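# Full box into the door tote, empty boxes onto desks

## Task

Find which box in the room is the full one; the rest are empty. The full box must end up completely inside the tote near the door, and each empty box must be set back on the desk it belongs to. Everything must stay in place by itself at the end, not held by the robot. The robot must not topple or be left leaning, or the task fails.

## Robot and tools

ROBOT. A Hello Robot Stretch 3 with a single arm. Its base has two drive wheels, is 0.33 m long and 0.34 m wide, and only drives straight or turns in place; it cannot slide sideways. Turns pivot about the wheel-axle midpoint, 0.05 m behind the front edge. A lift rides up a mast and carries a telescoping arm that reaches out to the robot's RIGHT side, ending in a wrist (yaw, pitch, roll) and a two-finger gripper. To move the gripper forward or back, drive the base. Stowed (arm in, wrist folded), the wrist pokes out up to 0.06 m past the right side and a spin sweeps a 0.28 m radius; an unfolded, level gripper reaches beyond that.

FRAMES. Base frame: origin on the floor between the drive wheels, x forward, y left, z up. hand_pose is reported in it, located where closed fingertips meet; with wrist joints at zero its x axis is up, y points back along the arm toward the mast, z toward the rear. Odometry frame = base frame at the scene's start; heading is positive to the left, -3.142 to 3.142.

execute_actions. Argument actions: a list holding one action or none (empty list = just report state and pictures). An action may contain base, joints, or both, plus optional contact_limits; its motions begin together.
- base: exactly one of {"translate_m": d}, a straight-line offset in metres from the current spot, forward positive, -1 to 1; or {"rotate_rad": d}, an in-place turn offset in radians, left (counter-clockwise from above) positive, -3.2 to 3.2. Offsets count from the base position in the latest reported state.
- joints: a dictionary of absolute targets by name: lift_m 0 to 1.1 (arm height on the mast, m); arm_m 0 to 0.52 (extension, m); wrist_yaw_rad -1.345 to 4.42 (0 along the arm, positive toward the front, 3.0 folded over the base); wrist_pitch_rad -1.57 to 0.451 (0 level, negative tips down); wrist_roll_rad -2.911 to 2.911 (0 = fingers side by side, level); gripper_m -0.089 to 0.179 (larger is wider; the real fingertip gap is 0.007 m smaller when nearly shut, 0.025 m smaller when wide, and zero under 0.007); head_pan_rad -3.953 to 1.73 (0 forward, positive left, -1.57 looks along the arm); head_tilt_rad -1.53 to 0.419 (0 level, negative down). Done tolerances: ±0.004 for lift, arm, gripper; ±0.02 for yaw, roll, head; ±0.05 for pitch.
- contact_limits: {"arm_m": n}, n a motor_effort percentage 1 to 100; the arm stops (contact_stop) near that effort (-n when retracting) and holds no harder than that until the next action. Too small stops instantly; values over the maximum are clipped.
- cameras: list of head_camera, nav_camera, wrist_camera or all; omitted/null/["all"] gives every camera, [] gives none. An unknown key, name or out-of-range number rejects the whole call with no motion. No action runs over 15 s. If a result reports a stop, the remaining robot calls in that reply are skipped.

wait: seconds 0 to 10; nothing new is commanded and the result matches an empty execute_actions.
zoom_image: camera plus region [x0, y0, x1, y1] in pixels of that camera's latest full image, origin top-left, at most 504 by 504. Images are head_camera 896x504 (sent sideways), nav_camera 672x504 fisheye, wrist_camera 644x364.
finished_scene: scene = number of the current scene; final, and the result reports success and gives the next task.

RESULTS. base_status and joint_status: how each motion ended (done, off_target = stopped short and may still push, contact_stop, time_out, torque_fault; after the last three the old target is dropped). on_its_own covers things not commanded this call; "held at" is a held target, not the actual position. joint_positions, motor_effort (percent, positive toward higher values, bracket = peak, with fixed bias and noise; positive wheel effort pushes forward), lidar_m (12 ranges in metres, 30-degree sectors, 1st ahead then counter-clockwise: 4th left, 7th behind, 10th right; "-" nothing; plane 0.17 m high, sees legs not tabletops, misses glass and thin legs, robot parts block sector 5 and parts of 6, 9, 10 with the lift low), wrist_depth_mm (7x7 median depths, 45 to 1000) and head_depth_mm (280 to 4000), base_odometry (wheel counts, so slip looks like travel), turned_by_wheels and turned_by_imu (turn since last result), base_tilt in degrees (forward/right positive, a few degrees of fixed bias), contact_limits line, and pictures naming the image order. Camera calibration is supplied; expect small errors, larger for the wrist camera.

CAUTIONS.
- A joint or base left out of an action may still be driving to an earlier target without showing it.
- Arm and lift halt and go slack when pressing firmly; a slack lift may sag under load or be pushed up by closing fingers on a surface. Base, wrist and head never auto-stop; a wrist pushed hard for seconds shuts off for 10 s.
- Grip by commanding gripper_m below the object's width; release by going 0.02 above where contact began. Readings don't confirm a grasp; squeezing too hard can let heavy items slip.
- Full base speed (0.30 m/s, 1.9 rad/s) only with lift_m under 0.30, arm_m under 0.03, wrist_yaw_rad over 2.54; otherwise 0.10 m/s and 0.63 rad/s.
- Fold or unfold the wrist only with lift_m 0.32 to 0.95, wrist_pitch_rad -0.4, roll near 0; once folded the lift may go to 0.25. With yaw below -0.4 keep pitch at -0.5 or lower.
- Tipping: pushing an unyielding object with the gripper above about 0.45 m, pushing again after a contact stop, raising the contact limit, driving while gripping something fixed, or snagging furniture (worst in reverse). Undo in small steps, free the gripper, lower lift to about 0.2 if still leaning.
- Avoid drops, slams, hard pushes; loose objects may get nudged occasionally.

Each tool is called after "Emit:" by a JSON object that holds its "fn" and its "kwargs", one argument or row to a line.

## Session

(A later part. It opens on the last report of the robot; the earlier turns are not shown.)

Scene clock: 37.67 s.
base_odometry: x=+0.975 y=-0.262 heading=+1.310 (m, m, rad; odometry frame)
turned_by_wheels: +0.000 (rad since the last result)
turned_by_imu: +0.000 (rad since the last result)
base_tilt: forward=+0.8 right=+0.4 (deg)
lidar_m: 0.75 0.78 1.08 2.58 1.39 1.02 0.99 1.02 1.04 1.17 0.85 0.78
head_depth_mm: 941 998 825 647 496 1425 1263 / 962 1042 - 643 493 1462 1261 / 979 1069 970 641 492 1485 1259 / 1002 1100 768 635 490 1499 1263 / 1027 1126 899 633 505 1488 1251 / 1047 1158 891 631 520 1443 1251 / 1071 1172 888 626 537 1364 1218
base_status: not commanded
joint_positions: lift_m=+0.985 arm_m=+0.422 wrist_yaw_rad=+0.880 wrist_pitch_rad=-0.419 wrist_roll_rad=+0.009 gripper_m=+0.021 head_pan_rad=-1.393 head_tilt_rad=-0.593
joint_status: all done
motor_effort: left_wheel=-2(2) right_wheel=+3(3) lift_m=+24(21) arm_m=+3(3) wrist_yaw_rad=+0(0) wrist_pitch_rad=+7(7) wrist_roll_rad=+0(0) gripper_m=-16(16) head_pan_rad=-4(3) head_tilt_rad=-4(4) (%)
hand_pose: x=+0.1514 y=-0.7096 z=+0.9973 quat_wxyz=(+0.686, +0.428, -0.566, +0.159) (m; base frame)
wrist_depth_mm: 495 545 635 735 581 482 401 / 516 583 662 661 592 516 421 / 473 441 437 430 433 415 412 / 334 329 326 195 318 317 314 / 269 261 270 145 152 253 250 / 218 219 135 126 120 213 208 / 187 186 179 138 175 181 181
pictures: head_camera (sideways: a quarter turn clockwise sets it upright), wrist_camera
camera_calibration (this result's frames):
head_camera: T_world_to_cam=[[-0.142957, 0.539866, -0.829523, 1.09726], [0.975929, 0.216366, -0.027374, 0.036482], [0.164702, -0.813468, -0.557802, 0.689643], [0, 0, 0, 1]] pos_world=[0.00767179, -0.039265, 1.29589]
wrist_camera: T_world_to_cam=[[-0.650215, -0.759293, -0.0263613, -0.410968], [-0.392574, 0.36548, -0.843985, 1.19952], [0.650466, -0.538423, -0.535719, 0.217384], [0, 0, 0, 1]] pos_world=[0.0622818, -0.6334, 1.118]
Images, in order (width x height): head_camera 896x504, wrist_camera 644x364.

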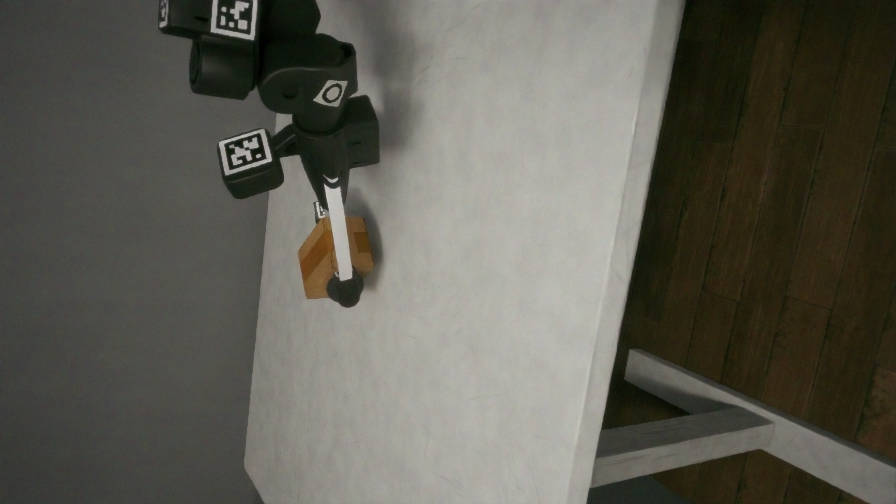

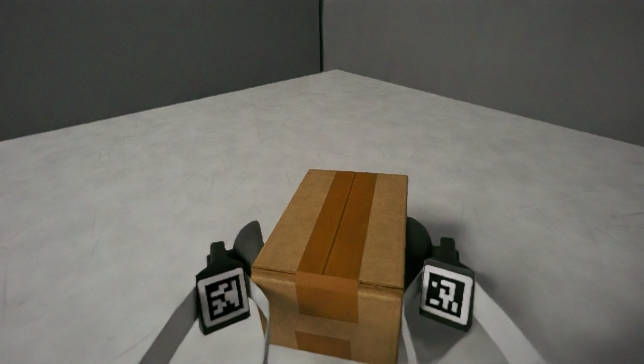

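Emit:
{"fn": "execute_actions", "kwargs": {
  "actions": [
    {"joints":{"lift_m":0.961}}
  ],
  "cameras": []
}}

Emit:
{"fn": "execute_actions", "kwargs": {
  "actions": [
    {"joints":{"gripper_m":0.15,"head_pan_rad":-2.15}}
  ],
  "cameras": []
}}

Emit:
{"fn": "execute_actions", "kwargs": {
  "actions": [
    {"joints":{"lift_m":1.045}}
  ]
}}

Scene clock: 38.97 s.
base_odometry: x=+0.975 y=-0.262 heading=+1.310 (m, m, rad; odometry frame)
turned_by_wheels: +0.000 (rad since the last result)
turned_by_imu: +0.000 (rad since the last result)
base_tilt: forward=+0.9 right=+0.3 (deg)
lidar_m: 0.75 0.78 1.07 2.58 1.39 1.02 0.99 1.02 1.04 1.17 0.85 0.78
head_depth_mm: 939 1009 - 646 497 1437 1268 / 959 1046 - 642 494 1461 1263 / 982 1076 914 639 492 1495 1260 / 1000 1105 965 635 491 1487 1259 / 1026 1130 906 633 505 1482 1256 / 1047 1161 894 629 520 1439 1256 / 1069 1168 888 629 536 1365 1213
base_status: not commanded
joint_positions: lift_m=+0.961 arm_m=+0.422 wrist_yaw_rad=+0.880 wrist_pitch_rad=-0.419 wrist_roll_rad=+0.009 gripper_m=+0.021 head_pan_rad=-1.393 head_tilt_rad=-0.593
joint_status: all done
motor_effort: left_wheel=-2(3) right_wheel=+2(2) lift_m=+19(20) arm_m=+2(3) wrist_yaw_rad=+0(0) wrist_pitch_rad=+7(7) wrist_roll_rad=+0(0) gripper_m=-16(16) head_pan_rad=-3(3) head_tilt_rad=-4(4) (%)
hand_pose: x=+0.1514 y=-0.7096 z=+0.9737 quat_wxyz=(+0.686, +0.428, -0.566, +0.160) (m; base frame)
wrist_depth_mm: 499 545 647 726 587 481 401 / 510 581 626 565 565 487 417 / 392 387 385 367 370 363 361 / 286 283 282 191 277 272 270 / 229 227 231 144 151 220 218 / 190 189 135 126 120 182 182 / 162 161 155 138 151 156 156
pictures: none
No camera images: the call's "cameras" was empty. Leave "cameras" out to get every camera's image.

Scene clock: 40.77 s.
base_odometry: x=+0.975 y=-0.262 heading=+1.310 (m, m, rad; odometry frame)
turned_by_wheels: +0.000 (rad since the last result)
turned_by_imu: +0.000 (rad since the last result)
base_tilt: forward=+0.9 right=+0.4 (deg)
lidar_m: 0.75 0.78 1.08 2.58 1.39 1.02 0.99 1.02 1.04 1.17 0.85 0.78
head_depth_mm: 1119 1187 928 677 1391 - - / 1233 1326 918 644 - - - / 1205 1318 913 667 - - 1220 / 1141 1240 789 - - 1458 1254 / 1077 1183 953 - 1671 1494 1251 / 1025 1127 1050 - 487 1483 1248 / 980 1053 - 627 484 1438 1245
base_status: not commanded
joint_positions: lift_m=+0.961 arm_m=+0.422 wrist_yaw_rad=+0.880 wrist_pitch_rad=-0.419 wrist_roll_rad=+0.009 gripper_m=+0.150 head_pan_rad=-2.143 head_tilt_rad=-0.593
joint_status: all done
motor_effort: left_wheel=-3(2) right_wheel=+1(2) lift_m=+20(19) arm_m=+2(1) wrist_yaw_rad=+0(0) wrist_pitch_rad=+7(7) wrist_roll_rad=+0(0) gripper_m=+0(82) head_pan_rad=-4(39) head_tilt_rad=-4(4) (%)
hand_pose: x=+0.1514 y=-0.7096 z=+0.9737 quat_wxyz=(+0.686, +0.428, -0.566, +0.160) (m; base frame)
wrist_depth_mm: 492 558 644 727 606 484 406 / 516 572 621 568 560 483 418 / 391 379 379 380 365 367 353 / 288 285 282 194 276 270 270 / 228 234 223 147 203 226 217 / 189 - 179 127 172 181 180 / 165 155 159 140 153 154 155
pictures: none
No camera images: the call's "cameras" was empty. Leave "cameras" out to get every camera's image.

Scene clock: 42.37 s.
base_odometry: x=+0.975 y=-0.262 heading=+1.310 (m, m, rad; odometry frame)
turned_by_wheels: +0.000 (rad since the last result)
turned_by_imu: +0.000 (rad since the last result)
base_tilt: forward=+0.8 right=+0.4 (deg)
lidar_m: 0.75 0.78 1.08 2.58 1.38 1.02 0.99 1.02 1.04 1.17 0.85 0.78
head_depth_mm: 1118 1161 - - - 1462 1260 / 1228 1314 - - 1361 1454 1262 / 1206 1291 - - 1734 1477 1259 / 1136 - - 610 1668 1490 1254 / 1071 - - 633 523 1486 1252 / 1019 - 799 629 501 1482 1252 / 964 - 889 626 485 1442 1246
base_status: not commanded
joint_positions: lift_m=+1.045 arm_m=+0.422 wrist_yaw_rad=+0.880 wrist_pitch_rad=-0.419 wrist_roll_rad=+0.009 gripper_m=+0.150 head_pan_rad=-2.143 head_tilt_rad=-0.593
joint_status: all done
motor_effort: left_wheel=-3(3) right_wheel=+2(2) lift_m=+24(26) arm_m=+2(2) wrist_yaw_rad=+0(0) wrist_pitch_rad=+7(7) wrist_roll_rad=+0(0) gripper_m=+1(0) head_pan_rad=-3(2) head_tilt_rad=-4(4) (%)
hand_pose: x=+0.1514 y=-0.7096 z=+1.0574 quat_wxyz=(+0.686, +0.428, -0.566, +0.160) (m; base frame)
wrist_depth_mm: 484 544 630 717 598 473 404 / 520 584 674 773 627 503 415 / 541 609 595 568 581 516 430 / 443 446 439 436 430 427 426 / 356 367 351 347 347 355 336 / 295 - 293 234 283 281 284 / 262 244 250 193 239 239 244
pictures: head_camera (sideways: a quarter turn clockwise sets it upright), nav_camera (sideways: a quarter turn counterclockwise sets it upright), wrist_camera
camera_calibration (this result's frames):
head_camera: T_world_to_cam=[[0.26322, 0.492552, -0.829523, 1.09478], [0.861738, -0.506614, -0.0273739, 0.0371786], [-0.433731, -0.707626, -0.557802, 0.693294], [0, 0, 0, 1]] pos_world=[-0.019504, -0.0298102, 1.29589]
nav_camera: T_world_to_cam=[[-0.266973, -0.512313, 0.816248, -1.02201], [-0.862609, 0.504684, 0.0346256, 0.0136571], [-0.429686, -0.694859, -0.576663, 0.705632], [0, 0, 0, 1]] pos_world=[0.0421312, -0.0401693, 1.24066]
wrist_camera: T_world_to_cam=[[-0.650212, -0.759295, -0.0263647, -0.409384], [-0.392436, 0.365366, -0.844098, 1.25024], [0.650553, -0.538496, -0.53554, 0.24928], [0, 0, 0, 1]] pos_world=[0.0622827, -0.633403, 1.17803]
Images, in order (width x height): head_camera 896x504, nav_camera 672x504, wrist_camera 644x364.

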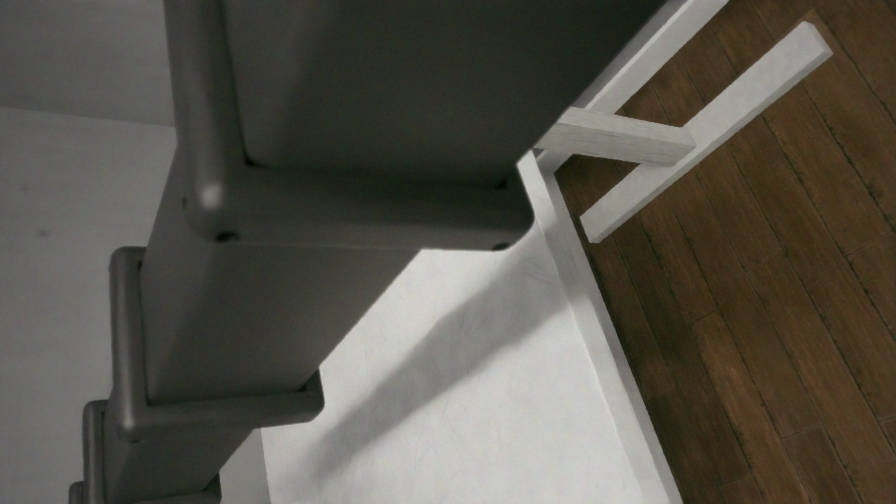

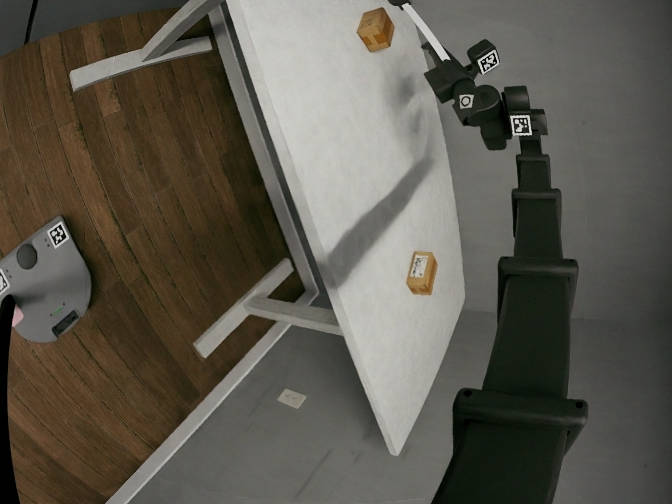

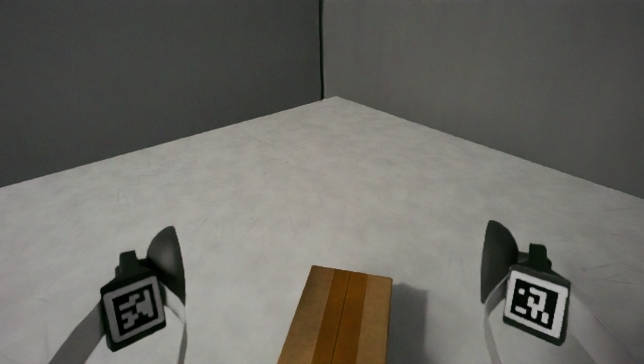

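Emit:
{"fn": "execute_actions", "kwargs": {
  "actions": [
    {"base":{"translate_m":-0.5},"joints":{"arm_m":0.15,"wrist_yaw_rad":0.3,"head_pan_rad":-1.4}}
  ]
}}

Scene clock: 48.80 s.
base_odometry: x=+0.846 y=-0.745 heading=+1.310 (m, m, rad; odometry frame)
turned_by_wheels: +0.000 (rad since the last result)
turned_by_imu: +0.000 (rad since the last result)
base_tilt: forward=+0.9 right=+0.4 (deg)
lidar_m: 1.25 1.30 1.79 1.83 0.69 0.50 0.49 0.51 0.70 1.17 1.22 1.20
head_depth_mm: 938 992 - - 495 1010 1173 / 957 1025 - - 494 1463 1261 / 976 1060 861 613 492 1493 1264 / 996 1094 906 623 491 1494 1252 / 1016 1119 900 633 505 1487 1251 / 1037 1140 894 631 519 1482 1249 / 1058 1164 889 627 518 1473 1251
base_status: done
joint_positions: lift_m=+1.045 arm_m=+0.150 wrist_yaw_rad=+0.301 wrist_pitch_rad=-0.419 wrist_roll_rad=+0.009 gripper_m=+0.150 head_pan_rad=-1.407 head_tilt_rad=-0.593
joint_status: all done
motor_effort: left_wheel=-2(5) right_wheel=+2(4) lift_m=+24(24) arm_m=-3(3) wrist_yaw_rad=-1(1) wrist_pitch_rad=+7(7) wrist_roll_rad=+0(0) gripper_m=+1(0) head_pan_rad=+3(40) head_tilt_rad=-4(4) (%)
hand_pose: x=+0.0449 y=-0.5096 z=+1.0574 quat_wxyz=(+0.703, +0.249, -0.665, -0.043) (m; base frame)
wrist_depth_mm: 979 879 811 701 667 635 572 / 939 883 839 765 713 667 608 / 568 599 596 584 577 564 560 / 449 448 443 417 432 424 421 / 354 367 350 292 349 360 341 / 300 - 295 292 288 287 283 / 261 243 250 248 249 243 244
pictures: head_camera (sideways: a quarter turn clockwise sets it upright), nav_camera (sideways: a quarter turn counterclockwise sets it upright), wrist_camera
camera_calibration (this result's frames):
head_camera: T_world_to_cam=[[-0.135534, 0.541778, -0.829523, 1.09722], [0.978806, 0.202951, -0.0273739, 0.0364645], [0.153522, -0.815652, -0.557802, 0.689711], [0, 0, 0, 1]] pos_world=[0.00713271, -0.0392829, 1.29589]
nav_camera: T_world_to_cam=[[0.146017, -0.558944, 0.816248, -1.02453], [-0.978156, -0.204966, 0.0346256, 0.014362], [0.147949, -0.803474, -0.576663, 0.702108], [0, 0, 0, 1]] pos_world=[0.0597712, -0.0055873, 1.24066]
wrist_camera: T_world_to_cam=[[-0.959757, -0.279593, -0.026365, -0.0683725], [-0.128463, 0.520572, -0.844098, 1.20261], [0.249729, -0.806742, -0.53554, 0.307557], [0, 0, 0, 1]] pos_world=[0.0120651, -0.397044, 1.17803]
Images, in order (width x height): head_camera 896x504, nav_camera 672x504, wrist_camera 644x364.

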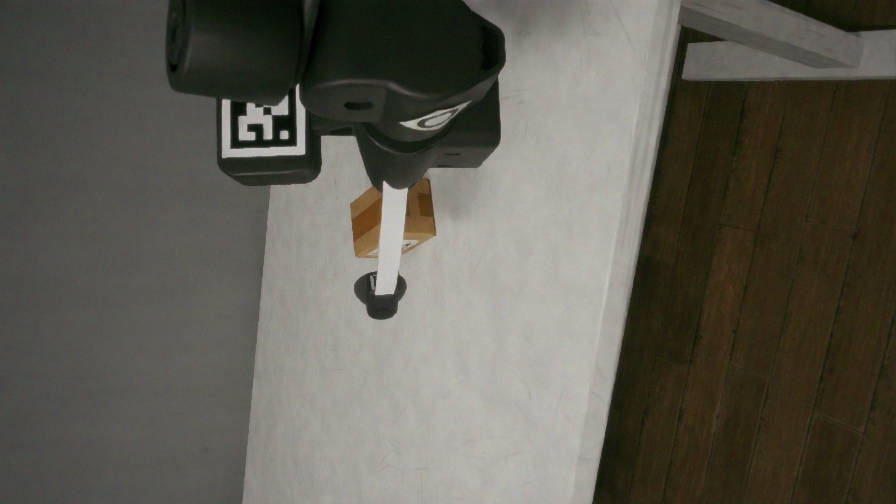

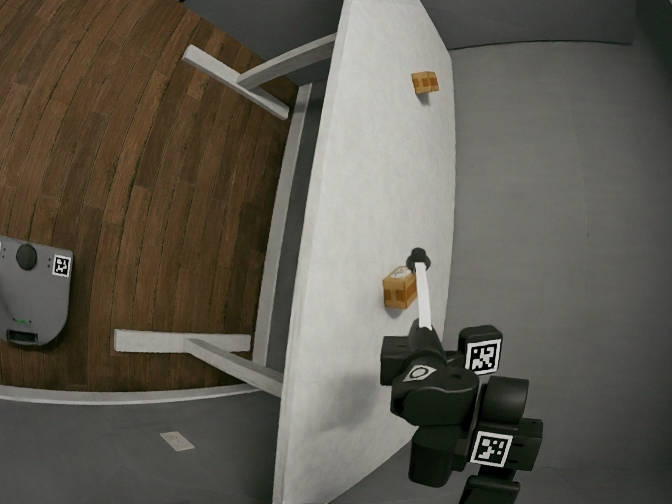

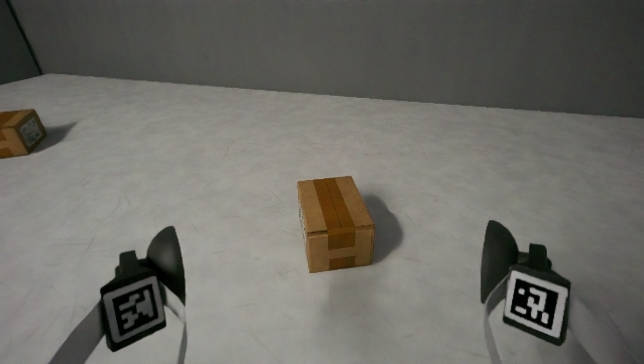

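Emit:
{"fn": "execute_actions", "kwargs": {
  "actions": [
    {"joints":{"arm_m":0.305,"wrist_yaw_rad":0.48}}
  ],
  "cameras": ["wrist_camera"]
}}

Emit:
{"fn": "execute_actions", "kwargs": {
  "actions": [
    {"joints":{"lift_m":0.96}}
  ],
  "cameras": ["wrist_camera"]
}}

Scene clock: 51.53 s.
base_odometry: x=+0.846 y=-0.745 heading=+1.310 (m, m, rad; odometry frame)
turned_by_wheels: +0.000 (rad since the last result)
turned_by_imu: +0.000 (rad since the last result)
base_tilt: forward=+0.9 right=+0.3 (deg)
lidar_m: 1.25 1.31 1.79 1.83 0.69 0.50 0.49 0.51 0.70 1.17 1.22 1.21
head_depth_mm: 929 - 825 646 496 1008 1173 / 953 - - 644 494 1457 1265 / 972 1066 859 637 492 1490 1262 / 994 1089 881 636 490 1487 1254 / 1015 1114 899 634 504 1492 1249 / 1035 1145 895 630 520 1481 1250 / 1054 1164 888 627 519 1481 1244
base_status: not commanded
joint_positions: lift_m=+1.045 arm_m=+0.305 wrist_yaw_rad=+0.479 wrist_pitch_rad=-0.419 wrist_roll_rad=+0.009 gripper_m=+0.150 head_pan_rad=-1.407 head_tilt_rad=-0.593
joint_status: all done
motor_effort: left_wheel=-2(2) right_wheel=+3(2) lift_m=+24(24) arm_m=+3(2) wrist_yaw_rad=+0(2) wrist_pitch_rad=+7(7) wrist_roll_rad=+0(1) gripper_m=+0(0) head_pan_rad=+4(3) head_tilt_rad=-4(4) (%)
hand_pose: x=+0.0819 y=-0.6487 z=+1.0574 quat_wxyz=(+0.704, +0.307, -0.640, +0.020) (m; base frame)
wrist_depth_mm: 962 870 717 635 563 507 451 / 913 889 797 698 620 524 480 / 599 601 594 580 581 551 506 / 452 442 452 435 435 428 421 / 356 370 347 348 342 361 338 / 295 - 292 229 285 285 284 / 259 244 247 194 247 239 243
pictures: wrist_camera
camera_calibration (this result's frames):
wrist_camera: T_world_to_cam=[[-0.894955, -0.445376, -0.0263649, -0.184645], [-0.218752, 0.489536, -0.844098, 1.26703], [0.388847, -0.749663, -0.53554, 0.211755], [0, 0, 0, 1]] pos_world=[0.0295747, -0.543748, 1.17803]
Images, in order (width x height): wrist_camera 644x364.

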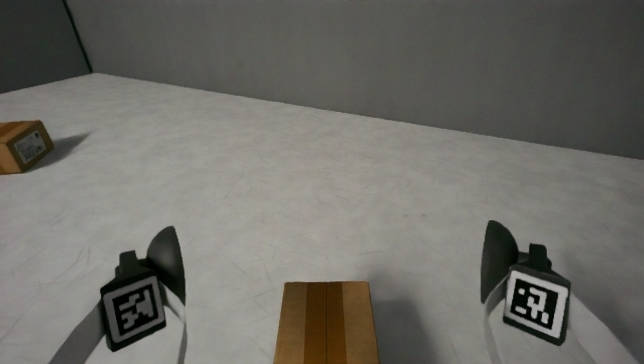

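Scene clock: 53.13 s.
base_odometry: x=+0.846 y=-0.745 heading=+1.310 (m, m, rad; odometry frame)
turned_by_wheels: +0.000 (rad since the last result)
turned_by_imu: +0.000 (rad since the last result)
base_tilt: forward=+0.9 right=+0.3 (deg)
lidar_m: 1.25 1.30 1.80 1.83 0.68 0.50 0.49 0.51 0.70 1.17 1.22 1.20
head_depth_mm: 936 1015 - 595 496 1010 1174 / 955 1045 - 591 494 1463 1261 / 973 1071 943 612 492 1496 1261 / 994 1095 908 631 491 1487 1253 / 1013 1118 899 632 505 1487 1257 / 1038 1142 892 630 521 1475 1250 / 1061 1166 889 628 519 1484 1247
base_status: not commanded
joint_positions: lift_m=+0.960 arm_m=+0.305 wrist_yaw_rad=+0.479 wrist_pitch_rad=-0.419 wrist_roll_rad=+0.009 gripper_m=+0.150 head_pan_rad=-1.407 head_tilt_rad=-0.593
joint_status: all done
motor_effort: left_wheel=-2(2) right_wheel=+2(2) lift_m=+20(19) arm_m=+2(3) wrist_yaw_rad=+1(0) wrist_pitch_rad=+7(7) wrist_roll_rad=+1(0) gripper_m=+0(0) head_pan_rad=+4(3) head_tilt_rad=-4(4) (%)
hand_pose: x=+0.0819 y=-0.6487 z=+0.9726 quat_wxyz=(+0.704, +0.307, -0.640, +0.020) (m; base frame)
wrist_depth_mm: 922 872 718 637 564 506 457 / 591 590 572 565 557 509 465 / 385 380 378 376 369 364 351 / 285 281 279 183 274 272 266 / 227 236 224 146 211 225 215 / 188 - 178 122 177 181 180 / 164 154 154 121 147 153 155
pictures: wrist_camera
camera_calibration (this result's frames):
wrist_camera: T_world_to_cam=[[-0.894955, -0.445376, -0.0263651, -0.186882], [-0.218752, 0.489536, -0.844098, 1.19549], [0.388848, -0.749663, -0.53554, 0.166361], [0, 0, 0, 1]] pos_world=[0.0295747, -0.543753, 1.09328]
Images, in order (width x height): wrist_camera 644x364.

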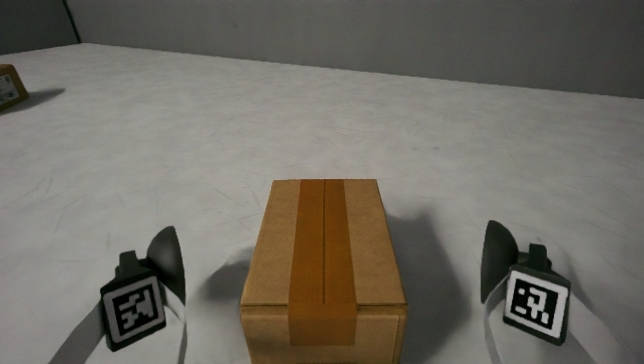

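Emit:
{"fn": "execute_actions", "kwargs": {
  "actions": [
    {"joints":{"gripper_m":0.02,"wrist_yaw_rad":0.5}}
  ],
  "cameras": ["wrist_camera"]
}}

Emit:
{"fn": "execute_actions", "kwargs": {
  "actions": [
    {"joints":{"lift_m":0.985}}
  ],
  "cameras": ["head_camera","wrist_camera"]
}}

Scene clock: 55.17 s.
base_odometry: x=+0.846 y=-0.745 heading=+1.310 (m, m, rad; odometry frame)
turned_by_wheels: +0.000 (rad since the last result)
turned_by_imu: +0.000 (rad since the last result)
base_tilt: forward=+0.9 right=+0.4 (deg)
lidar_m: 1.25 1.30 1.80 1.83 0.69 0.50 0.49 0.51 0.70 1.17 1.22 1.20
head_depth_mm: 938 1019 - 596 496 1012 1168 / 954 1045 - 591 494 1458 1265 / 977 1069 971 611 492 1494 1260 / 993 1093 906 611 490 1492 1257 / 1019 1122 900 633 504 1484 1251 / 1039 1142 892 630 519 1485 1255 / 1057 1168 887 629 519 1483 1245
base_status: not commanded
joint_positions: lift_m=+0.960 arm_m=+0.305 wrist_yaw_rad=+0.498 wrist_pitch_rad=-0.419 wrist_roll_rad=+0.009 gripper_m=+0.021 head_pan_rad=-1.407 head_tilt_rad=-0.593
joint_status: all done
motor_effort: left_wheel=-2(2) right_wheel=+3(3) lift_m=+20(20) arm_m=+3(2) wrist_yaw_rad=+1(0) wrist_pitch_rad=+7(7) wrist_roll_rad=+0(0) gripper_m=-20(94) head_pan_rad=+3(3) head_tilt_rad=-4(4) (%)
hand_pose: x=+0.0856 y=-0.6467 z=+0.9726 quat_wxyz=(+0.704, +0.313, -0.637, +0.026) (m; base frame)
wrist_depth_mm: 938 895 736 642 566 499 451 / 601 594 567 559 567 513 468 / 392 385 377 373 370 361 357 / 285 282 281 185 274 269 266 / 226 223 236 146 209 217 215 / 188 187 122 122 121 184 181 / 161 159 154 122 127 151 155
pictures: wrist_camera
camera_calibration (this result's frames):
wrist_camera: T_world_to_cam=[[-0.886361, -0.462243, -0.0263662, -0.194281], [-0.227982, 0.485307, -0.844098, 1.19339], [0.402974, -0.742165, -0.53554, 0.170034], [0, 0, 0, 1]] pos_world=[0.0313488, -0.542771, 1.09328]
Images, in order (width x height): wrist_camera 644x364.

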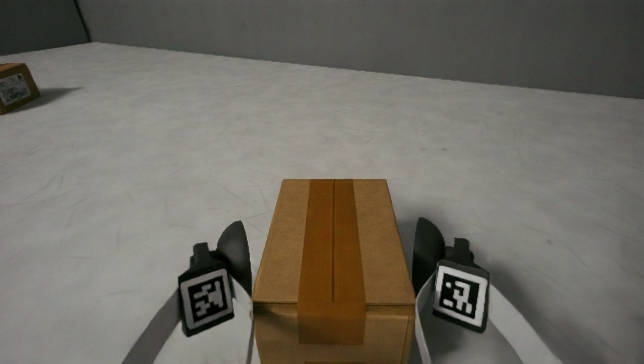

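Scene clock: 56.17 s.
base_odometry: x=+0.846 y=-0.745 heading=+1.310 (m, m, rad; odometry frame)
turned_by_wheels: +0.000 (rad since the last result)
turned_by_imu: +0.000 (rad since the last result)
base_tilt: forward=+0.9 right=+0.3 (deg)
lidar_m: 1.25 1.30 1.80 1.83 0.68 0.50 0.49 0.51 0.70 1.17 1.22 1.20
head_depth_mm: 938 1009 - 620 496 1010 1172 / 956 1039 - 605 494 1460 1262 / 972 1068 910 614 492 1491 1260 / 994 1093 962 635 490 1490 1254 / 1013 1119 902 633 505 1493 1258 / 1037 1144 893 630 520 1490 1251 / 1060 1165 886 627 519 1484 1250
base_status: not commanded
joint_positions: lift_m=+0.985 arm_m=+0.305 wrist_yaw_rad=+0.499 wrist_pitch_rad=-0.417 wrist_roll_rad=+0.009 gripper_m=+0.021 head_pan_rad=-1.407 head_tilt_rad=-0.593
joint_status: all done
motor_effort: left_wheel=-2(2) right_wheel=+2(2) lift_m=+24(27) arm_m=+2(3) wrist_yaw_rad=+1(1) wrist_pitch_rad=+6(7) wrist_roll_rad=+0(0) gripper_m=-17(20) head_pan_rad=+4(4) head_tilt_rad=-4(4) (%)
hand_pose: x=+0.0860 y=-0.6468 z=+0.9978 quat_wxyz=(+0.704, +0.313, -0.637, +0.027) (m; base frame)
wrist_depth_mm: 933 895 747 648 556 511 458 / 701 681 686 662 589 537 485 / 462 463 440 433 432 422 414 / 335 334 333 308 303 317 315 / 265 264 273 147 157 254 253 / 219 220 132 126 123 212 212 / 188 187 180 136 176 182 182
pictures: head_camera (sideways: a quarter turn clockwise sets it upright), wrist_camera
camera_calibration (this result's frames):
head_camera: T_world_to_cam=[[-0.135534, 0.541777, -0.829523, 1.09722], [0.978806, 0.202951, -0.027374, 0.0364645], [0.153522, -0.815652, -0.557802, 0.689711], [0, 0, 0, 1]] pos_world=[0.00713271, -0.0392829, 1.29589]
wrist_camera: T_world_to_cam=[[-0.885869, -0.46318, -0.0264471, -0.193955], [-0.227688, 0.483724, -0.845085, 1.21469], [0.40422, -0.742613, -0.533977, 0.181347], [0, 0, 0, 1]] pos_world=[0.0314469, -0.542741, 1.11822]
Images, in order (width x height): head_camera 896x504, wrist_camera 644x364.

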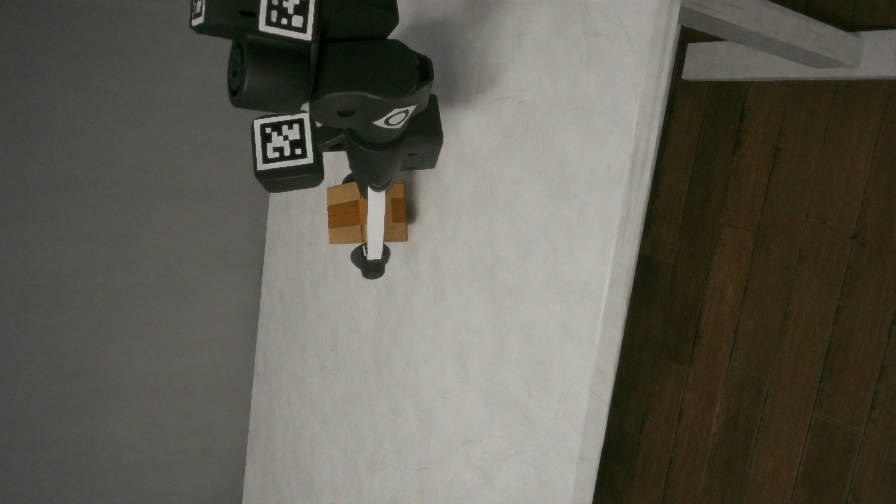

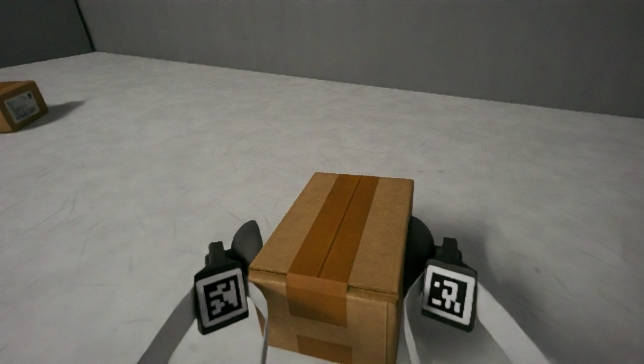

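Emit:
{"fn": "execute_actions", "kwargs": {
  "actions": [
    {"joints":{"lift_m":0.961}}
  ],
  "cameras": []
}}

Emit:
{"fn": "execute_actions", "kwargs": {
  "actions": [
    {"joints":{"gripper_m":0.13}}
  ],
  "cameras": []
}}

Emit:
{"fn": "execute_actions", "kwargs": {
  "actions": [
    {"joints":{"lift_m":1.03}}
  ],
  "cameras": []
}}

Emit:
{"fn": "execute_actions", "kwargs": {
  "actions": [
    {"joints":{"arm_m":0,"wrist_yaw_rad":1.75,"gripper_m":0.03}}
  ],
  "cameras": ["nav_camera"]
}}

Scene clock: 57.50 s.
base_odometry: x=+0.846 y=-0.745 heading=+1.310 (m, m, rad; odometry frame)
turned_by_wheels: +0.000 (rad since the last result)
turned_by_imu: +0.000 (rad since the last result)
base_tilt: forward=+0.9 right=+0.4 (deg)
lidar_m: 1.25 1.30 1.80 1.83 0.68 0.50 0.49 0.51 0.70 1.17 1.22 1.20
head_depth_mm: 936 1020 - 619 496 1008 1171 / 954 1043 - 592 494 1459 1264 / 971 1067 969 612 493 1495 1260 / 994 1095 906 634 491 1495 1254 / 1013 1114 901 635 506 1487 1254 / 1035 1142 895 631 519 1485 1256 / 1057 1168 887 629 519 1477 1249
base_status: not commanded
joint_positions: lift_m=+0.961 arm_m=+0.305 wrist_yaw_rad=+0.499 wrist_pitch_rad=-0.416 wrist_roll_rad=+0.009 gripper_m=+0.021 head_pan_rad=-1.407 head_tilt_rad=-0.593
joint_status: all done
motor_effort: left_wheel=-2(2) right_wheel=+3(3) lift_m=+19(22) arm_m=+2(2) wrist_yaw_rad=+1(1) wrist_pitch_rad=+6(6) wrist_roll_rad=+0(0) gripper_m=-16(17) head_pan_rad=+4(3) head_tilt_rad=-4(4) (%)
hand_pose: x=+0.0860 y=-0.6470 z=+0.9743 quat_wxyz=(+0.704, +0.312, -0.637, +0.028) (m; base frame)
wrist_depth_mm: 929 903 765 639 574 506 455 / 611 591 589 589 567 508 470 / 398 392 387 375 375 365 356 / 290 288 287 197 264 274 274 / 229 228 235 145 156 221 218 / 190 189 132 125 122 183 182 / 162 163 156 136 154 157 158
pictures: none
No camera images: the call's "cameras" was empty. Leave "cameras" out to get every camera's image.

Scene clock: 59.10 s.
base_odometry: x=+0.846 y=-0.745 heading=+1.310 (m, m, rad; odometry frame)
turned_by_wheels: +0.000 (rad since the last result)
turned_by_imu: +0.000 (rad since the last result)
base_tilt: forward=+0.8 right=+0.3 (deg)
lidar_m: 1.25 1.31 1.80 1.82 0.69 0.50 0.49 0.50 0.70 1.17 1.22 1.20
head_depth_mm: 937 1019 - 608 496 1008 1171 / 958 1046 - 592 494 1460 1266 / 974 1071 912 613 493 1500 1259 / 994 1096 905 624 490 1485 1264 / 1017 1115 901 633 505 1489 1250 / 1037 1142 895 630 519 1480 1250 / 1058 1164 889 627 519 1482 1249
base_status: not commanded
joint_positions: lift_m=+0.961 arm_m=+0.305 wrist_yaw_rad=+0.499 wrist_pitch_rad=-0.416 wrist_roll_rad=+0.009 gripper_m=+0.130 head_pan_rad=-1.407 head_tilt_rad=-0.593
joint_status: all done
motor_effort: left_wheel=-2(2) right_wheel=+2(3) lift_m=+19(19) arm_m=+3(3) wrist_yaw_rad=+1(1) wrist_pitch_rad=+6(6) wrist_roll_rad=+0(0) gripper_m=+0(81) head_pan_rad=+3(3) head_tilt_rad=-4(4) (%)
hand_pose: x=+0.0860 y=-0.6470 z=+0.9744 quat_wxyz=(+0.704, +0.312, -0.637, +0.028) (m; base frame)
wrist_depth_mm: 905 919 758 644 563 508 462 / 620 603 593 568 567 512 478 / 399 389 389 370 376 365 362 / 292 289 284 256 274 277 272 / 232 228 226 148 205 228 218 / 190 196 175 128 179 - 183 / 165 156 157 137 153 153 156
pictures: none
No camera images: the call's "cameras" was empty. Leave "cameras" out to get every camera's image.

Scene clock: 60.57 s.
base_odometry: x=+0.846 y=-0.745 heading=+1.310 (m, m, rad; odometry frame)
turned_by_wheels: +0.000 (rad since the last result)
turned_by_imu: +0.000 (rad since the last result)
base_tilt: forward=+0.8 right=+0.4 (deg)
lidar_m: 1.25 1.30 1.80 1.83 0.68 0.50 0.49 0.51 0.70 1.17 1.22 1.20
head_depth_mm: 935 - 804 646 497 1010 1175 / 958 1023 - 644 493 1467 1267 / 976 1049 972 640 492 1494 1259 / 994 1095 964 637 490 1498 1259 / 1016 1116 901 634 505 1487 1256 / 1035 1140 894 629 520 1483 1253 / 1058 1168 891 627 519 1483 1250
base_status: not commanded
joint_positions: lift_m=+1.030 arm_m=+0.305 wrist_yaw_rad=+0.499 wrist_pitch_rad=-0.416 wrist_roll_rad=+0.009 gripper_m=+0.130 head_pan_rad=-1.407 head_tilt_rad=-0.593
joint_status: all done
motor_effort: left_wheel=-2(2) right_wheel=+2(2) lift_m=+24(26) arm_m=+2(2) wrist_yaw_rad=+1(1) wrist_pitch_rad=+6(6) wrist_roll_rad=+0(0) gripper_m=+0(1) head_pan_rad=+4(3) head_tilt_rad=-4(4) (%)
hand_pose: x=+0.0860 y=-0.6470 z=+1.0431 quat_wxyz=(+0.704, +0.312, -0.637, +0.028) (m; base frame)
wrist_depth_mm: 905 895 727 648 561 493 453 / 878 851 763 704 598 535 472 / 531 575 557 556 541 538 495 / 431 418 410 412 402 407 399 / 338 333 334 327 322 334 318 / 278 288 273 216 260 - 263 / 236 228 233 179 223 224 229
pictures: none
No camera images: the call's "cameras" was empty. Leave "cameras" out to get every camera's image.

Scene clock: 64.03 s.
base_odometry: x=+0.846 y=-0.745 heading=+1.310 (m, m, rad; odometry frame)
turned_by_wheels: +0.000 (rad since the last result)
turned_by_imu: +0.000 (rad since the last result)
base_tilt: forward=+0.8 right=+0.3 (deg)
lidar_m: 1.25 1.30 1.80 1.82 0.69 0.50 0.49 0.51 0.70 1.17 1.22 1.20
head_depth_mm: 937 1028 930 - - - - / 958 1046 924 704 - - - / 975 1073 915 641 492 1561 - / 995 1094 908 638 490 1584 - / 1014 1117 903 632 505 1572 - / 1039 1147 897 631 521 - - / 1062 1165 888 628 - - -
base_status: not commanded
joint_positions: lift_m=+1.030 arm_m=+0.000 wrist_yaw_rad=+1.749 wrist_pitch_rad=-0.416 wrist_roll_rad=+0.009 gripper_m=+0.030 head_pan_rad=-1.407 head_tilt_rad=-0.593
joint_status: all done
motor_effort: left_wheel=-2(2) right_wheel=+3(3) lift_m=+24(24) arm_m=-4(4) wrist_yaw_rad=+1(0) wrist_pitch_rad=+6(6) wrist_roll_rad=+0(0) gripper_m=+0(81) head_pan_rad=+4(3) head_tilt_rad=-4(4) (%)
hand_pose: x=+0.1998 y=-0.1056 z=+1.0431 quat_wxyz=(+0.555, +0.626, -0.334, +0.435) (m; base frame)
wrist_depth_mm: - - - - - 971 948 / - - - - - 896 788 / - - - - - - 528 / - - - - - - 420 / - - - - - - 970 / - - - - - - - / - - - - - - -
pictures: nav_camera (sideways: a quarter turn counterclockwise sets it upright)
camera_calibration (this result's frames):
nav_camera: T_world_to_cam=[[0.146049, -0.558936, 0.816248, -1.02453], [-0.978145, -0.205022, 0.0346256, 0.0143619], [0.147995, -0.803465, -0.576663, 0.702108], [0, 0, 0, 1]] pos_world=[0.0597715, -0.00558423, 1.24066]
Images, in order (width x height): nav_camera 672x504.

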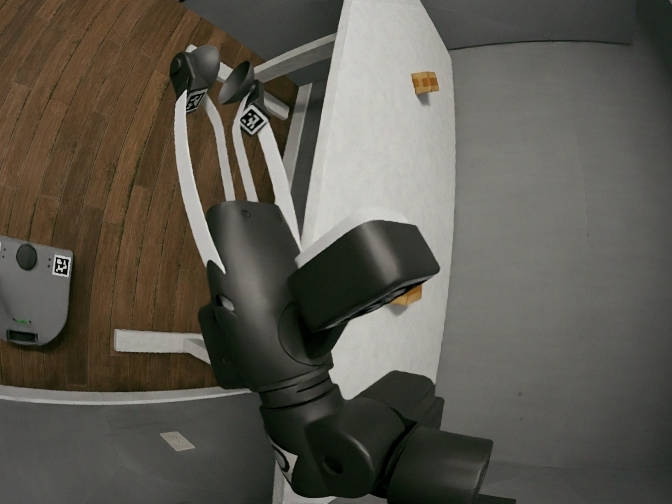

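Emit:
{"fn": "execute_actions", "kwargs": {
  "actions": [
    {"base":{"rotate_rad":1.12},"joints":{"lift_m":0.85,"head_pan_rad":-0.3,"head_tilt_rad":-0.5}}
  ],
  "cameras": []
}}

Emit:
{"fn": "execute_actions", "kwargs": {
  "actions": [
    {"base":{"translate_m":0.55},"joints":{"lift_m":0.28,"wrist_yaw_rad":3.05}}
  ],
  "cameras": []
}}

Emit:
{"fn": "execute_actions", "kwargs": {
  "actions": [
    {"base":{"translate_m":1.0}}
  ],
  "cameras": ["nav_camera"]
}}

Scene clock: 67.33 s.
base_odometry: x=+0.846 y=-0.745 heading=+2.430 (m, m, rad; odometry frame)
turned_by_wheels: +1.120 (rad since the last result)
turned_by_imu: +1.106 (rad since the last result)
base_tilt: forward=+0.9 right=+0.3 (deg)
lidar_m: 1.95 1.43 0.64 0.50 0.49 0.52 0.74 1.17 1.25 1.20 1.25 1.34
head_depth_mm: 1214 1287 1377 1461 1557 1581 1331 / 1323 1410 1508 1620 1744 1614 1332 / 1460 1568 1678 1815 1906 1608 1328 / 1607 1754 1894 2071 2028 1606 1323 / 2649 2854 3097 2617 2018 1595 1321 / 2486 2701 2930 2727 2015 1589 1313 / 2336 2528 2693 2710 1989 1584 1309
base_status: done
joint_positions: lift_m=+0.850 arm_m=+0.000 wrist_yaw_rad=+1.749 wrist_pitch_rad=-0.416 wrist_roll_rad=+0.009 gripper_m=+0.030 head_pan_rad=-0.307 head_tilt_rad=-0.507
joint_status: all done
motor_effort: left_wheel=-3(7) right_wheel=+2(5) lift_m=+20(23) arm_m=-4(3) wrist_yaw_rad=+0(1) wrist_pitch_rad=+6(6) wrist_roll_rad=+0(0) gripper_m=+0(0) head_pan_rad=+4(39) head_tilt_rad=+3(13) (%)
hand_pose: x=+0.1998 y=-0.1056 z=+0.8633 quat_wxyz=(+0.555, +0.626, -0.334, +0.435) (m; base frame)
wrist_depth_mm: - - - - - - - / - - - - - - - / - - - - - - - / - - - - - - - / 962 - - - - - - / 933 - - - - - - / 926 - - - - - -
pictures: none
No camera images: the call's "cameras" was empty. Leave "cameras" out to get every camera's image.

Scene clock: 74.17 s.
base_odometry: x=+0.430 y=-0.386 heading=+2.430 (m, m, rad; odometry frame)
turned_by_wheels: +0.000 (rad since the last result)
turned_by_imu: +0.001 (rad since the last result)
base_tilt: forward=+0.9 right=+0.4 (deg)
lidar_m: 2.12 2.09 0.94 0.73 0.72 0.77 1.13 1.67 1.33 1.04 1.02 1.09
head_depth_mm: 984 1042 1105 1178 1262 1352 1334 / 1075 1139 1220 1306 1412 1505 1335 / 1177 1261 1357 1471 1598 1605 1330 / 2298 2450 2682 2506 1827 1602 1325 / 2178 2339 2556 2673 2032 1592 1323 / 2032 2170 2352 2482 2014 1590 1319 / 1897 2037 2186 2357 2010 1576 1312
base_status: done
joint_positions: lift_m=+0.280 arm_m=+0.000 wrist_yaw_rad=+3.049 wrist_pitch_rad=-0.416 wrist_roll_rad=+0.009 gripper_m=+0.030 head_pan_rad=-0.307 head_tilt_rad=-0.506
joint_status: all done
motor_effort: left_wheel=-3(8) right_wheel=+3(8) lift_m=+20(22) arm_m=-3(4) wrist_yaw_rad=+1(2) wrist_pitch_rad=+5(6) wrist_roll_rad=+0(0) gripper_m=+0(0) head_pan_rad=+4(3) head_tilt_rad=+2(3) (%)
hand_pose: x=-0.0004 y=+0.0784 z=+0.2933 quat_wxyz=(+0.179, +0.701, +0.113, +0.681) (m; base frame)
wrist_depth_mm: 536 583 689 773 884 - - / 566 610 745 791 974 - - / 601 659 787 882 - - - / 645 692 775 767 797 778 750 / 636 631 - 642 630 611 610 / 530 540 - 507 523 505 509 / 454 476 - - 427 439 434
pictures: none
No camera images: the call's "cameras" was empty. Leave "cameras" out to get every camera's image.

Scene clock: 79.27 s.
base_odometry: x=-0.327 y=+0.268 heading=+2.429 (m, m, rad; odometry frame)
turned_by_wheels: +0.000 (rad since the last result)
turned_by_imu: +0.003 (rad since the last result)
base_tilt: forward=+0.9 right=+0.3 (deg)
lidar_m: 1.21 1.16 1.25 1.16 1.15 1.22 1.80 1.77 0.78 0.61 0.60 0.64
head_depth_mm: 1702 1926 2200 2476 2072 1633 1269 / 1568 1729 1920 2196 2053 1620 1332 / 1421 1556 1730 1938 2029 1609 1326 / 1310 1419 1565 1736 1889 1608 1331 / 1207 1317 1434 1574 1731 1594 1317 / 1131 1218 1316 1441 1576 1583 1318 / 1058 1134 1220 1319 1441 1517 1307
base_status: done
joint_positions: lift_m=+0.280 arm_m=+0.000 wrist_yaw_rad=+3.049 wrist_pitch_rad=-0.416 wrist_roll_rad=+0.009 gripper_m=+0.030 head_pan_rad=-0.307 head_tilt_rad=-0.506
joint_status: not commanded
motor_effort: left_wheel=-3(7) right_wheel=+3(8) lift_m=+20(20) arm_m=-3(3) wrist_yaw_rad=+1(1) wrist_pitch_rad=+6(6) wrist_roll_rad=+0(0) gripper_m=+0(0) head_pan_rad=+3(3) head_tilt_rad=+2(3) (%)
hand_pose: x=-0.0005 y=+0.0784 z=+0.2933 quat_wxyz=(+0.179, +0.701, +0.113, +0.682) (m; base frame)
wrist_depth_mm: 834 886 - - - - 937 / 864 940 - - - - 953 / 906 - - - 981 - 980 / 814 779 783 795 770 758 756 / 648 650 - 641 633 605 600 / 530 538 - 521 530 512 501 / 457 485 - - 431 449 435
pictures: nav_camera (sideways: a quarter turn counterclockwise sets it upright)
camera_calibration (this result's frames):
nav_camera: T_world_to_cam=[[0.494818, -0.101397, 0.86306, -1.0877], [-0.264098, -0.963739, 0.0381907, 0.00536071], [0.827893, -0.24683, -0.503655, 0.602972], [0, 0, 0, 1]] pos_world=[0.0404334, 0.0437091, 1.24224]
Images, in order (width x height): nav_camera 672x504.

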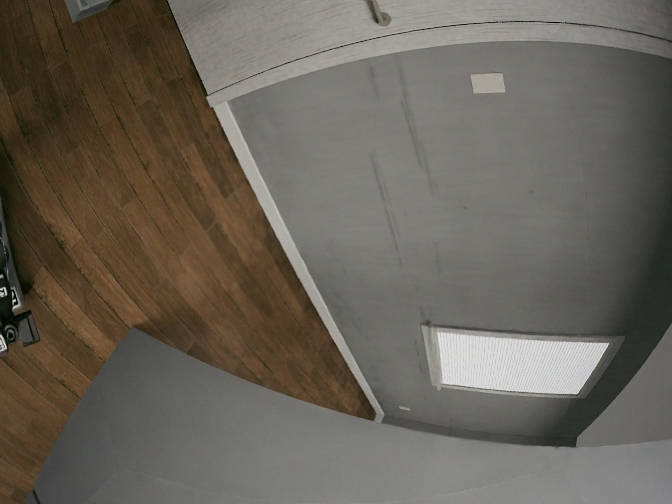

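Emit:
{"fn": "execute_actions", "kwargs": {
  "actions": [
    {"base":{"translate_m":0.72}}
  ],
  "cameras": []
}}

Emit:
{"fn": "execute_actions", "kwargs": {
  "actions": [
    {"base":{"rotate_rad":-1.13},"joints":{"head_pan_rad":-1.2,"head_tilt_rad":-0.3}}
  ],
  "cameras": []
}}

Emit:
{"fn": "execute_actions", "kwargs": {
  "actions": [
    {"base":{"translate_m":0.7}}
  ],
  "cameras": ["nav_camera","head_camera"]
}}

Scene clock: 83.77 s.
base_odometry: x=-0.872 y=+0.738 heading=+2.429 (m, m, rad; odometry frame)
turned_by_wheels: +0.000 (rad since the last result)
turned_by_imu: +0.002 (rad since the last result)
base_tilt: forward=+0.9 right=+0.4 (deg)
lidar_m: 0.55 0.54 0.55 0.82 1.45 1.54 2.27 0.86 0.52 0.67 1.55 0.70
head_depth_mm: 745 835 947 1102 1304 1528 1343 / 674 747 840 953 1104 1315 1331 / 619 677 748 840 957 1111 1265 / 568 618 680 754 845 962 1120 / 526 570 621 682 756 848 969 / 491 527 571 624 685 758 852 / 459 491 529 573 625 687 761
base_status: done
joint_positions: lift_m=+0.280 arm_m=+0.000 wrist_yaw_rad=+3.049 wrist_pitch_rad=-0.416 wrist_roll_rad=+0.009 gripper_m=+0.030 head_pan_rad=-0.307 head_tilt_rad=-0.506
joint_status: not commanded
motor_effort: left_wheel=-3(7) right_wheel=+3(7) lift_m=+20(20) arm_m=-3(3) wrist_yaw_rad=+0(1) wrist_pitch_rad=+6(6) wrist_roll_rad=+0(0) gripper_m=+0(0) head_pan_rad=+3(3) head_tilt_rad=+2(2) (%)
hand_pose: x=-0.0005 y=+0.0784 z=+0.2933 quat_wxyz=(+0.179, +0.701, +0.113, +0.682) (m; base frame)
wrist_depth_mm: - - - - 679 517 425 / - - - - 735 551 455 / - - - - 765 581 476 / 801 796 788 793 729 585 499 / 637 634 - 634 621 595 505 / 535 529 - 531 530 520 498 / 458 475 - - 431 438 442
pictures: none
No camera images: the call's "cameras" was empty. Leave "cameras" out to get every camera's image.

Scene clock: 85.67 s.
base_odometry: x=-0.872 y=+0.738 heading=+1.299 (m, m, rad; odometry frame)
turned_by_wheels: -1.130 (rad since the last result)
turned_by_imu: -1.113 (rad since the last result)
base_tilt: forward=+0.9 right=+0.3 (deg)
lidar_m: 2.01 0.76 0.56 0.54 0.56 0.74 1.44 1.50 2.06 1.12 0.52 0.61
head_depth_mm: 1684 2045 2491 3062 2753 2044 1579 / 1059 1189 1359 1570 1882 1949 1577 / 770 837 915 1011 1135 1278 1425 / 607 646 693 749 809 883 969 / 499 526 557 590 630 673 724 / 427 449 472 499 529 565 605 / 431 456 482 513 548 586 632
base_status: done
joint_positions: lift_m=+0.280 arm_m=+0.000 wrist_yaw_rad=+3.049 wrist_pitch_rad=-0.416 wrist_roll_rad=+0.009 gripper_m=+0.030 head_pan_rad=-1.193 head_tilt_rad=-0.310
joint_status: all done
motor_effort: left_wheel=+2(9) right_wheel=-2(7) lift_m=+20(20) arm_m=-3(3) wrist_yaw_rad=+1(1) wrist_pitch_rad=+6(6) wrist_roll_rad=+0(0) gripper_m=+0(1) head_pan_rad=-3(39) head_tilt_rad=+4(18) (%)
hand_pose: x=-0.0005 y=+0.0784 z=+0.2933 quat_wxyz=(+0.179, +0.701, +0.113, +0.682) (m; base frame)
wrist_depth_mm: 473 488 504 509 527 542 554 / 509 524 552 558 571 593 590 / 539 563 605 608 617 647 650 / 603 611 632 648 679 681 690 / 639 630 - 636 629 613 595 / 539 526 - 525 534 513 507 / 447 471 - - 429 434 438
pictures: none
No camera images: the call's "cameras" was empty. Leave "cameras" out to get every camera's image.

Scene clock: 89.77 s.
base_odometry: x=-0.684 y=+1.413 heading=+1.300 (m, m, rad; odometry frame)
turned_by_wheels: +0.000 (rad since the last result)
turned_by_imu: +0.002 (rad since the last result)
base_tilt: forward=+0.9 right=+0.3 (deg)
lidar_m: 1.97 0.74 0.55 0.53 0.55 0.76 2.14 2.23 0.45 0.44 3.04 2.68
head_depth_mm: 2761 2897 2544 390 406 427 450 / 2885 2991 3090 3296 2833 2028 1476 / 2999 3124 3236 3435 2800 2019 1549 / 3125 3259 3412 3584 2762 1998 1557 / 3248 3415 3573 3692 2757 1976 1539 / 3397 3628 3765 3940 2732 1959 1541 / 3348 3583 3710 3763 2712 1952 1533
base_status: done
joint_positions: lift_m=+0.280 arm_m=+0.000 wrist_yaw_rad=+3.049 wrist_pitch_rad=-0.416 wrist_roll_rad=+0.009 gripper_m=+0.030 head_pan_rad=-1.193 head_tilt_rad=-0.310
joint_status: not commanded
motor_effort: left_wheel=+2(9) right_wheel=-2(5) lift_m=+20(20) arm_m=-3(3) wrist_yaw_rad=+0(1) wrist_pitch_rad=+6(6) wrist_roll_rad=+0(0) gripper_m=+0(0) head_pan_rad=-4(4) head_tilt_rad=+4(3) (%)
hand_pose: x=-0.0005 y=+0.0784 z=+0.2933 quat_wxyz=(+0.179, +0.701, +0.113, +0.682) (m; base frame)
wrist_depth_mm: 485 487 508 514 524 535 554 / 528 540 536 558 565 569 582 / 565 578 579 606 609 629 643 / 607 622 645 642 675 663 678 / 630 642 - 650 621 607 601 / 531 525 - 521 526 513 512 / 460 480 - - 429 441 436
pictures: head_camera (sideways: a quarter turn clockwise sets it upright), nav_camera (sideways: a quarter turn counterclockwise sets it upright)
camera_calibration (this result's frames):
head_camera: T_world_to_cam=[[-0.153522, 0.264274, -0.952151, 1.2573], [0.916982, 0.397152, -0.0376198, 0.0501926], [0.368207, -0.87888, -0.303305, 0.357235], [0, 0, 0, 1]] pos_world=[0.0154613, -0.0382395, 1.30738]
nav_camera: T_world_to_cam=[[0.1685, -0.281589, 0.944624, -1.19213], [-0.916698, -0.39702, 0.0451678, 0.000247418], [0.362316, -0.873546, -0.32503, 0.373369], [0, 0, 0, 1]] pos_world=[0.0658224, -0.00943743, 1.24746]
Images, in order (width x height): head_camera 896x504, nav_camera 672x504.

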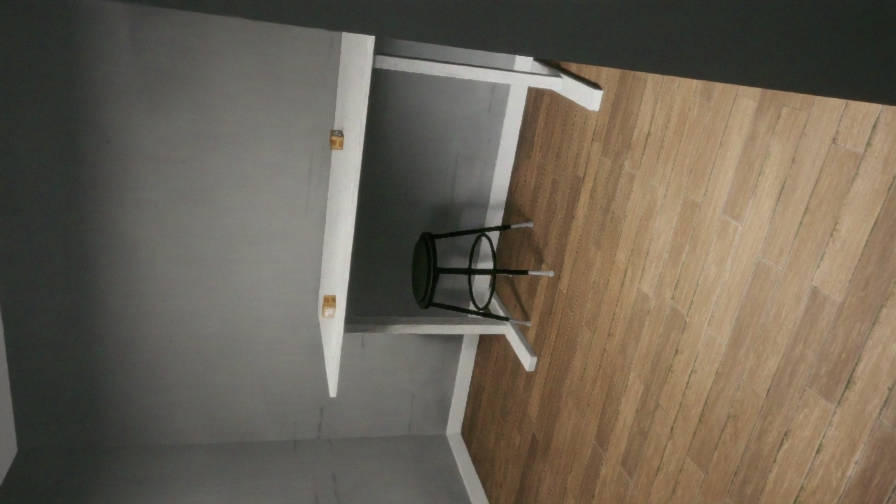

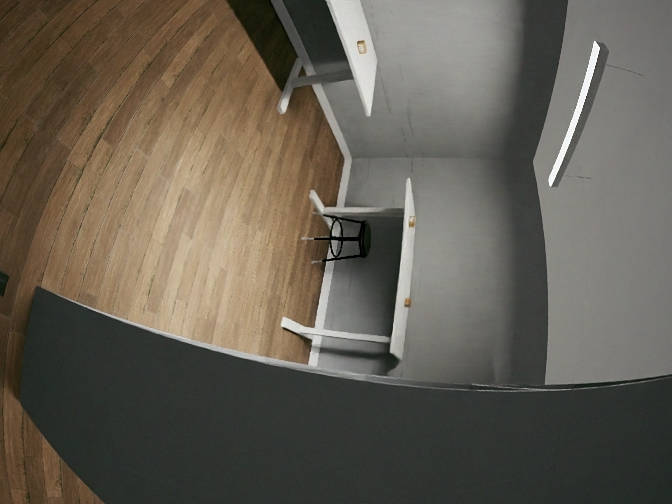

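Emit:
{"fn": "execute_actions", "kwargs": {
  "actions": [
    {"base":{"translate_m":0.7},"joints":{"head_pan_rad":-0.4,"head_tilt_rad":-0.5}}
  ],
  "cameras": ["nav_camera","head_camera"]
}}

Scene clock: 94.03 s.
base_odometry: x=-0.497 y=+2.087 heading=+1.300 (m, m, rad; odometry frame)
turned_by_wheels: +0.000 (rad since the last result)
turned_by_imu: +0.002 (rad since the last result)
base_tilt: forward=+0.8 right=+0.4 (deg)
lidar_m: 1.50 0.73 0.54 0.52 0.54 0.75 2.08 0.79 1.48 2.98 2.17 1.99
head_depth_mm: 1951 2143 2103 2547 2085 1640 1344 / 1853 2029 2064 2458 2075 1633 1340 / 1802 1957 2044 2358 2072 1624 1341 / 1738 1891 1977 1504 2066 1622 1338 / 1684 1835 1899 1487 1918 1624 1329 / 1613 1756 1849 2033 2041 1596 1328 / 1578 1693 1831 1987 2026 1600 1323
base_status: done
joint_positions: lift_m=+0.280 arm_m=+0.000 wrist_yaw_rad=+3.049 wrist_pitch_rad=-0.416 wrist_roll_rad=+0.009 gripper_m=+0.030 head_pan_rad=-0.407 head_tilt_rad=-0.495
joint_status: all done
motor_effort: left_wheel=+2(8) right_wheel=-2(5) lift_m=+20(20) arm_m=-3(3) wrist_yaw_rad=+0(0) wrist_pitch_rad=+6(6) wrist_roll_rad=+0(0) gripper_m=+0(0) head_pan_rad=+3(40) head_tilt_rad=-3(20) (%)
hand_pose: x=-0.0005 y=+0.0784 z=+0.2933 quat_wxyz=(+0.179, +0.701, +0.113, +0.682) (m; base frame)
wrist_depth_mm: 482 485 498 517 513 530 537 / 519 514 545 535 556 565 571 / 543 560 588 592 597 632 631 / 611 611 649 628 643 681 687 / 630 633 - 636 636 604 617 / 532 520 - 518 533 514 518 / 454 476 - - 439 438 439
pictures: head_camera (sideways: a quarter turn clockwise sets it upright), nav_camera (sideways: a quarter turn counterclockwise sets it upright)
camera_calibration (this result's frames):
head_camera: T_world_to_cam=[[-0.45167, 0.145396, -0.880258, 1.16531], [0.360903, 0.93208, -0.0312274, 0.0452542], [0.815931, -0.331792, -0.473467, 0.575942], [0, 0, 0, 1]] pos_world=[0.0400727, -0.0205186, 1.29987]
nav_camera: T_world_to_cam=[[0.472896, -0.146335, 0.868882, -1.09516], [-0.359521, -0.932336, 0.0386499, 0.00534433], [0.804434, -0.330658, -0.493508, 0.589913], [0, 0, 0, 1]] pos_world=[0.0452705, 0.0397824, 1.24248]
Images, in order (width x height): head_camera 896x504, nav_camera 672x504.

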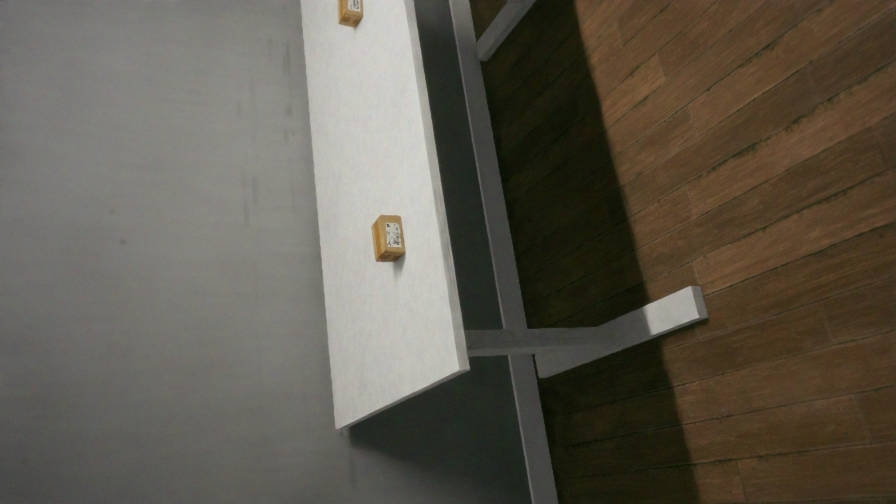

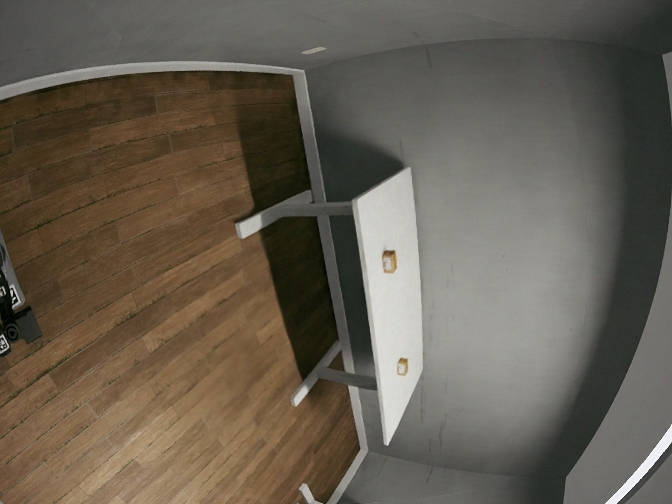

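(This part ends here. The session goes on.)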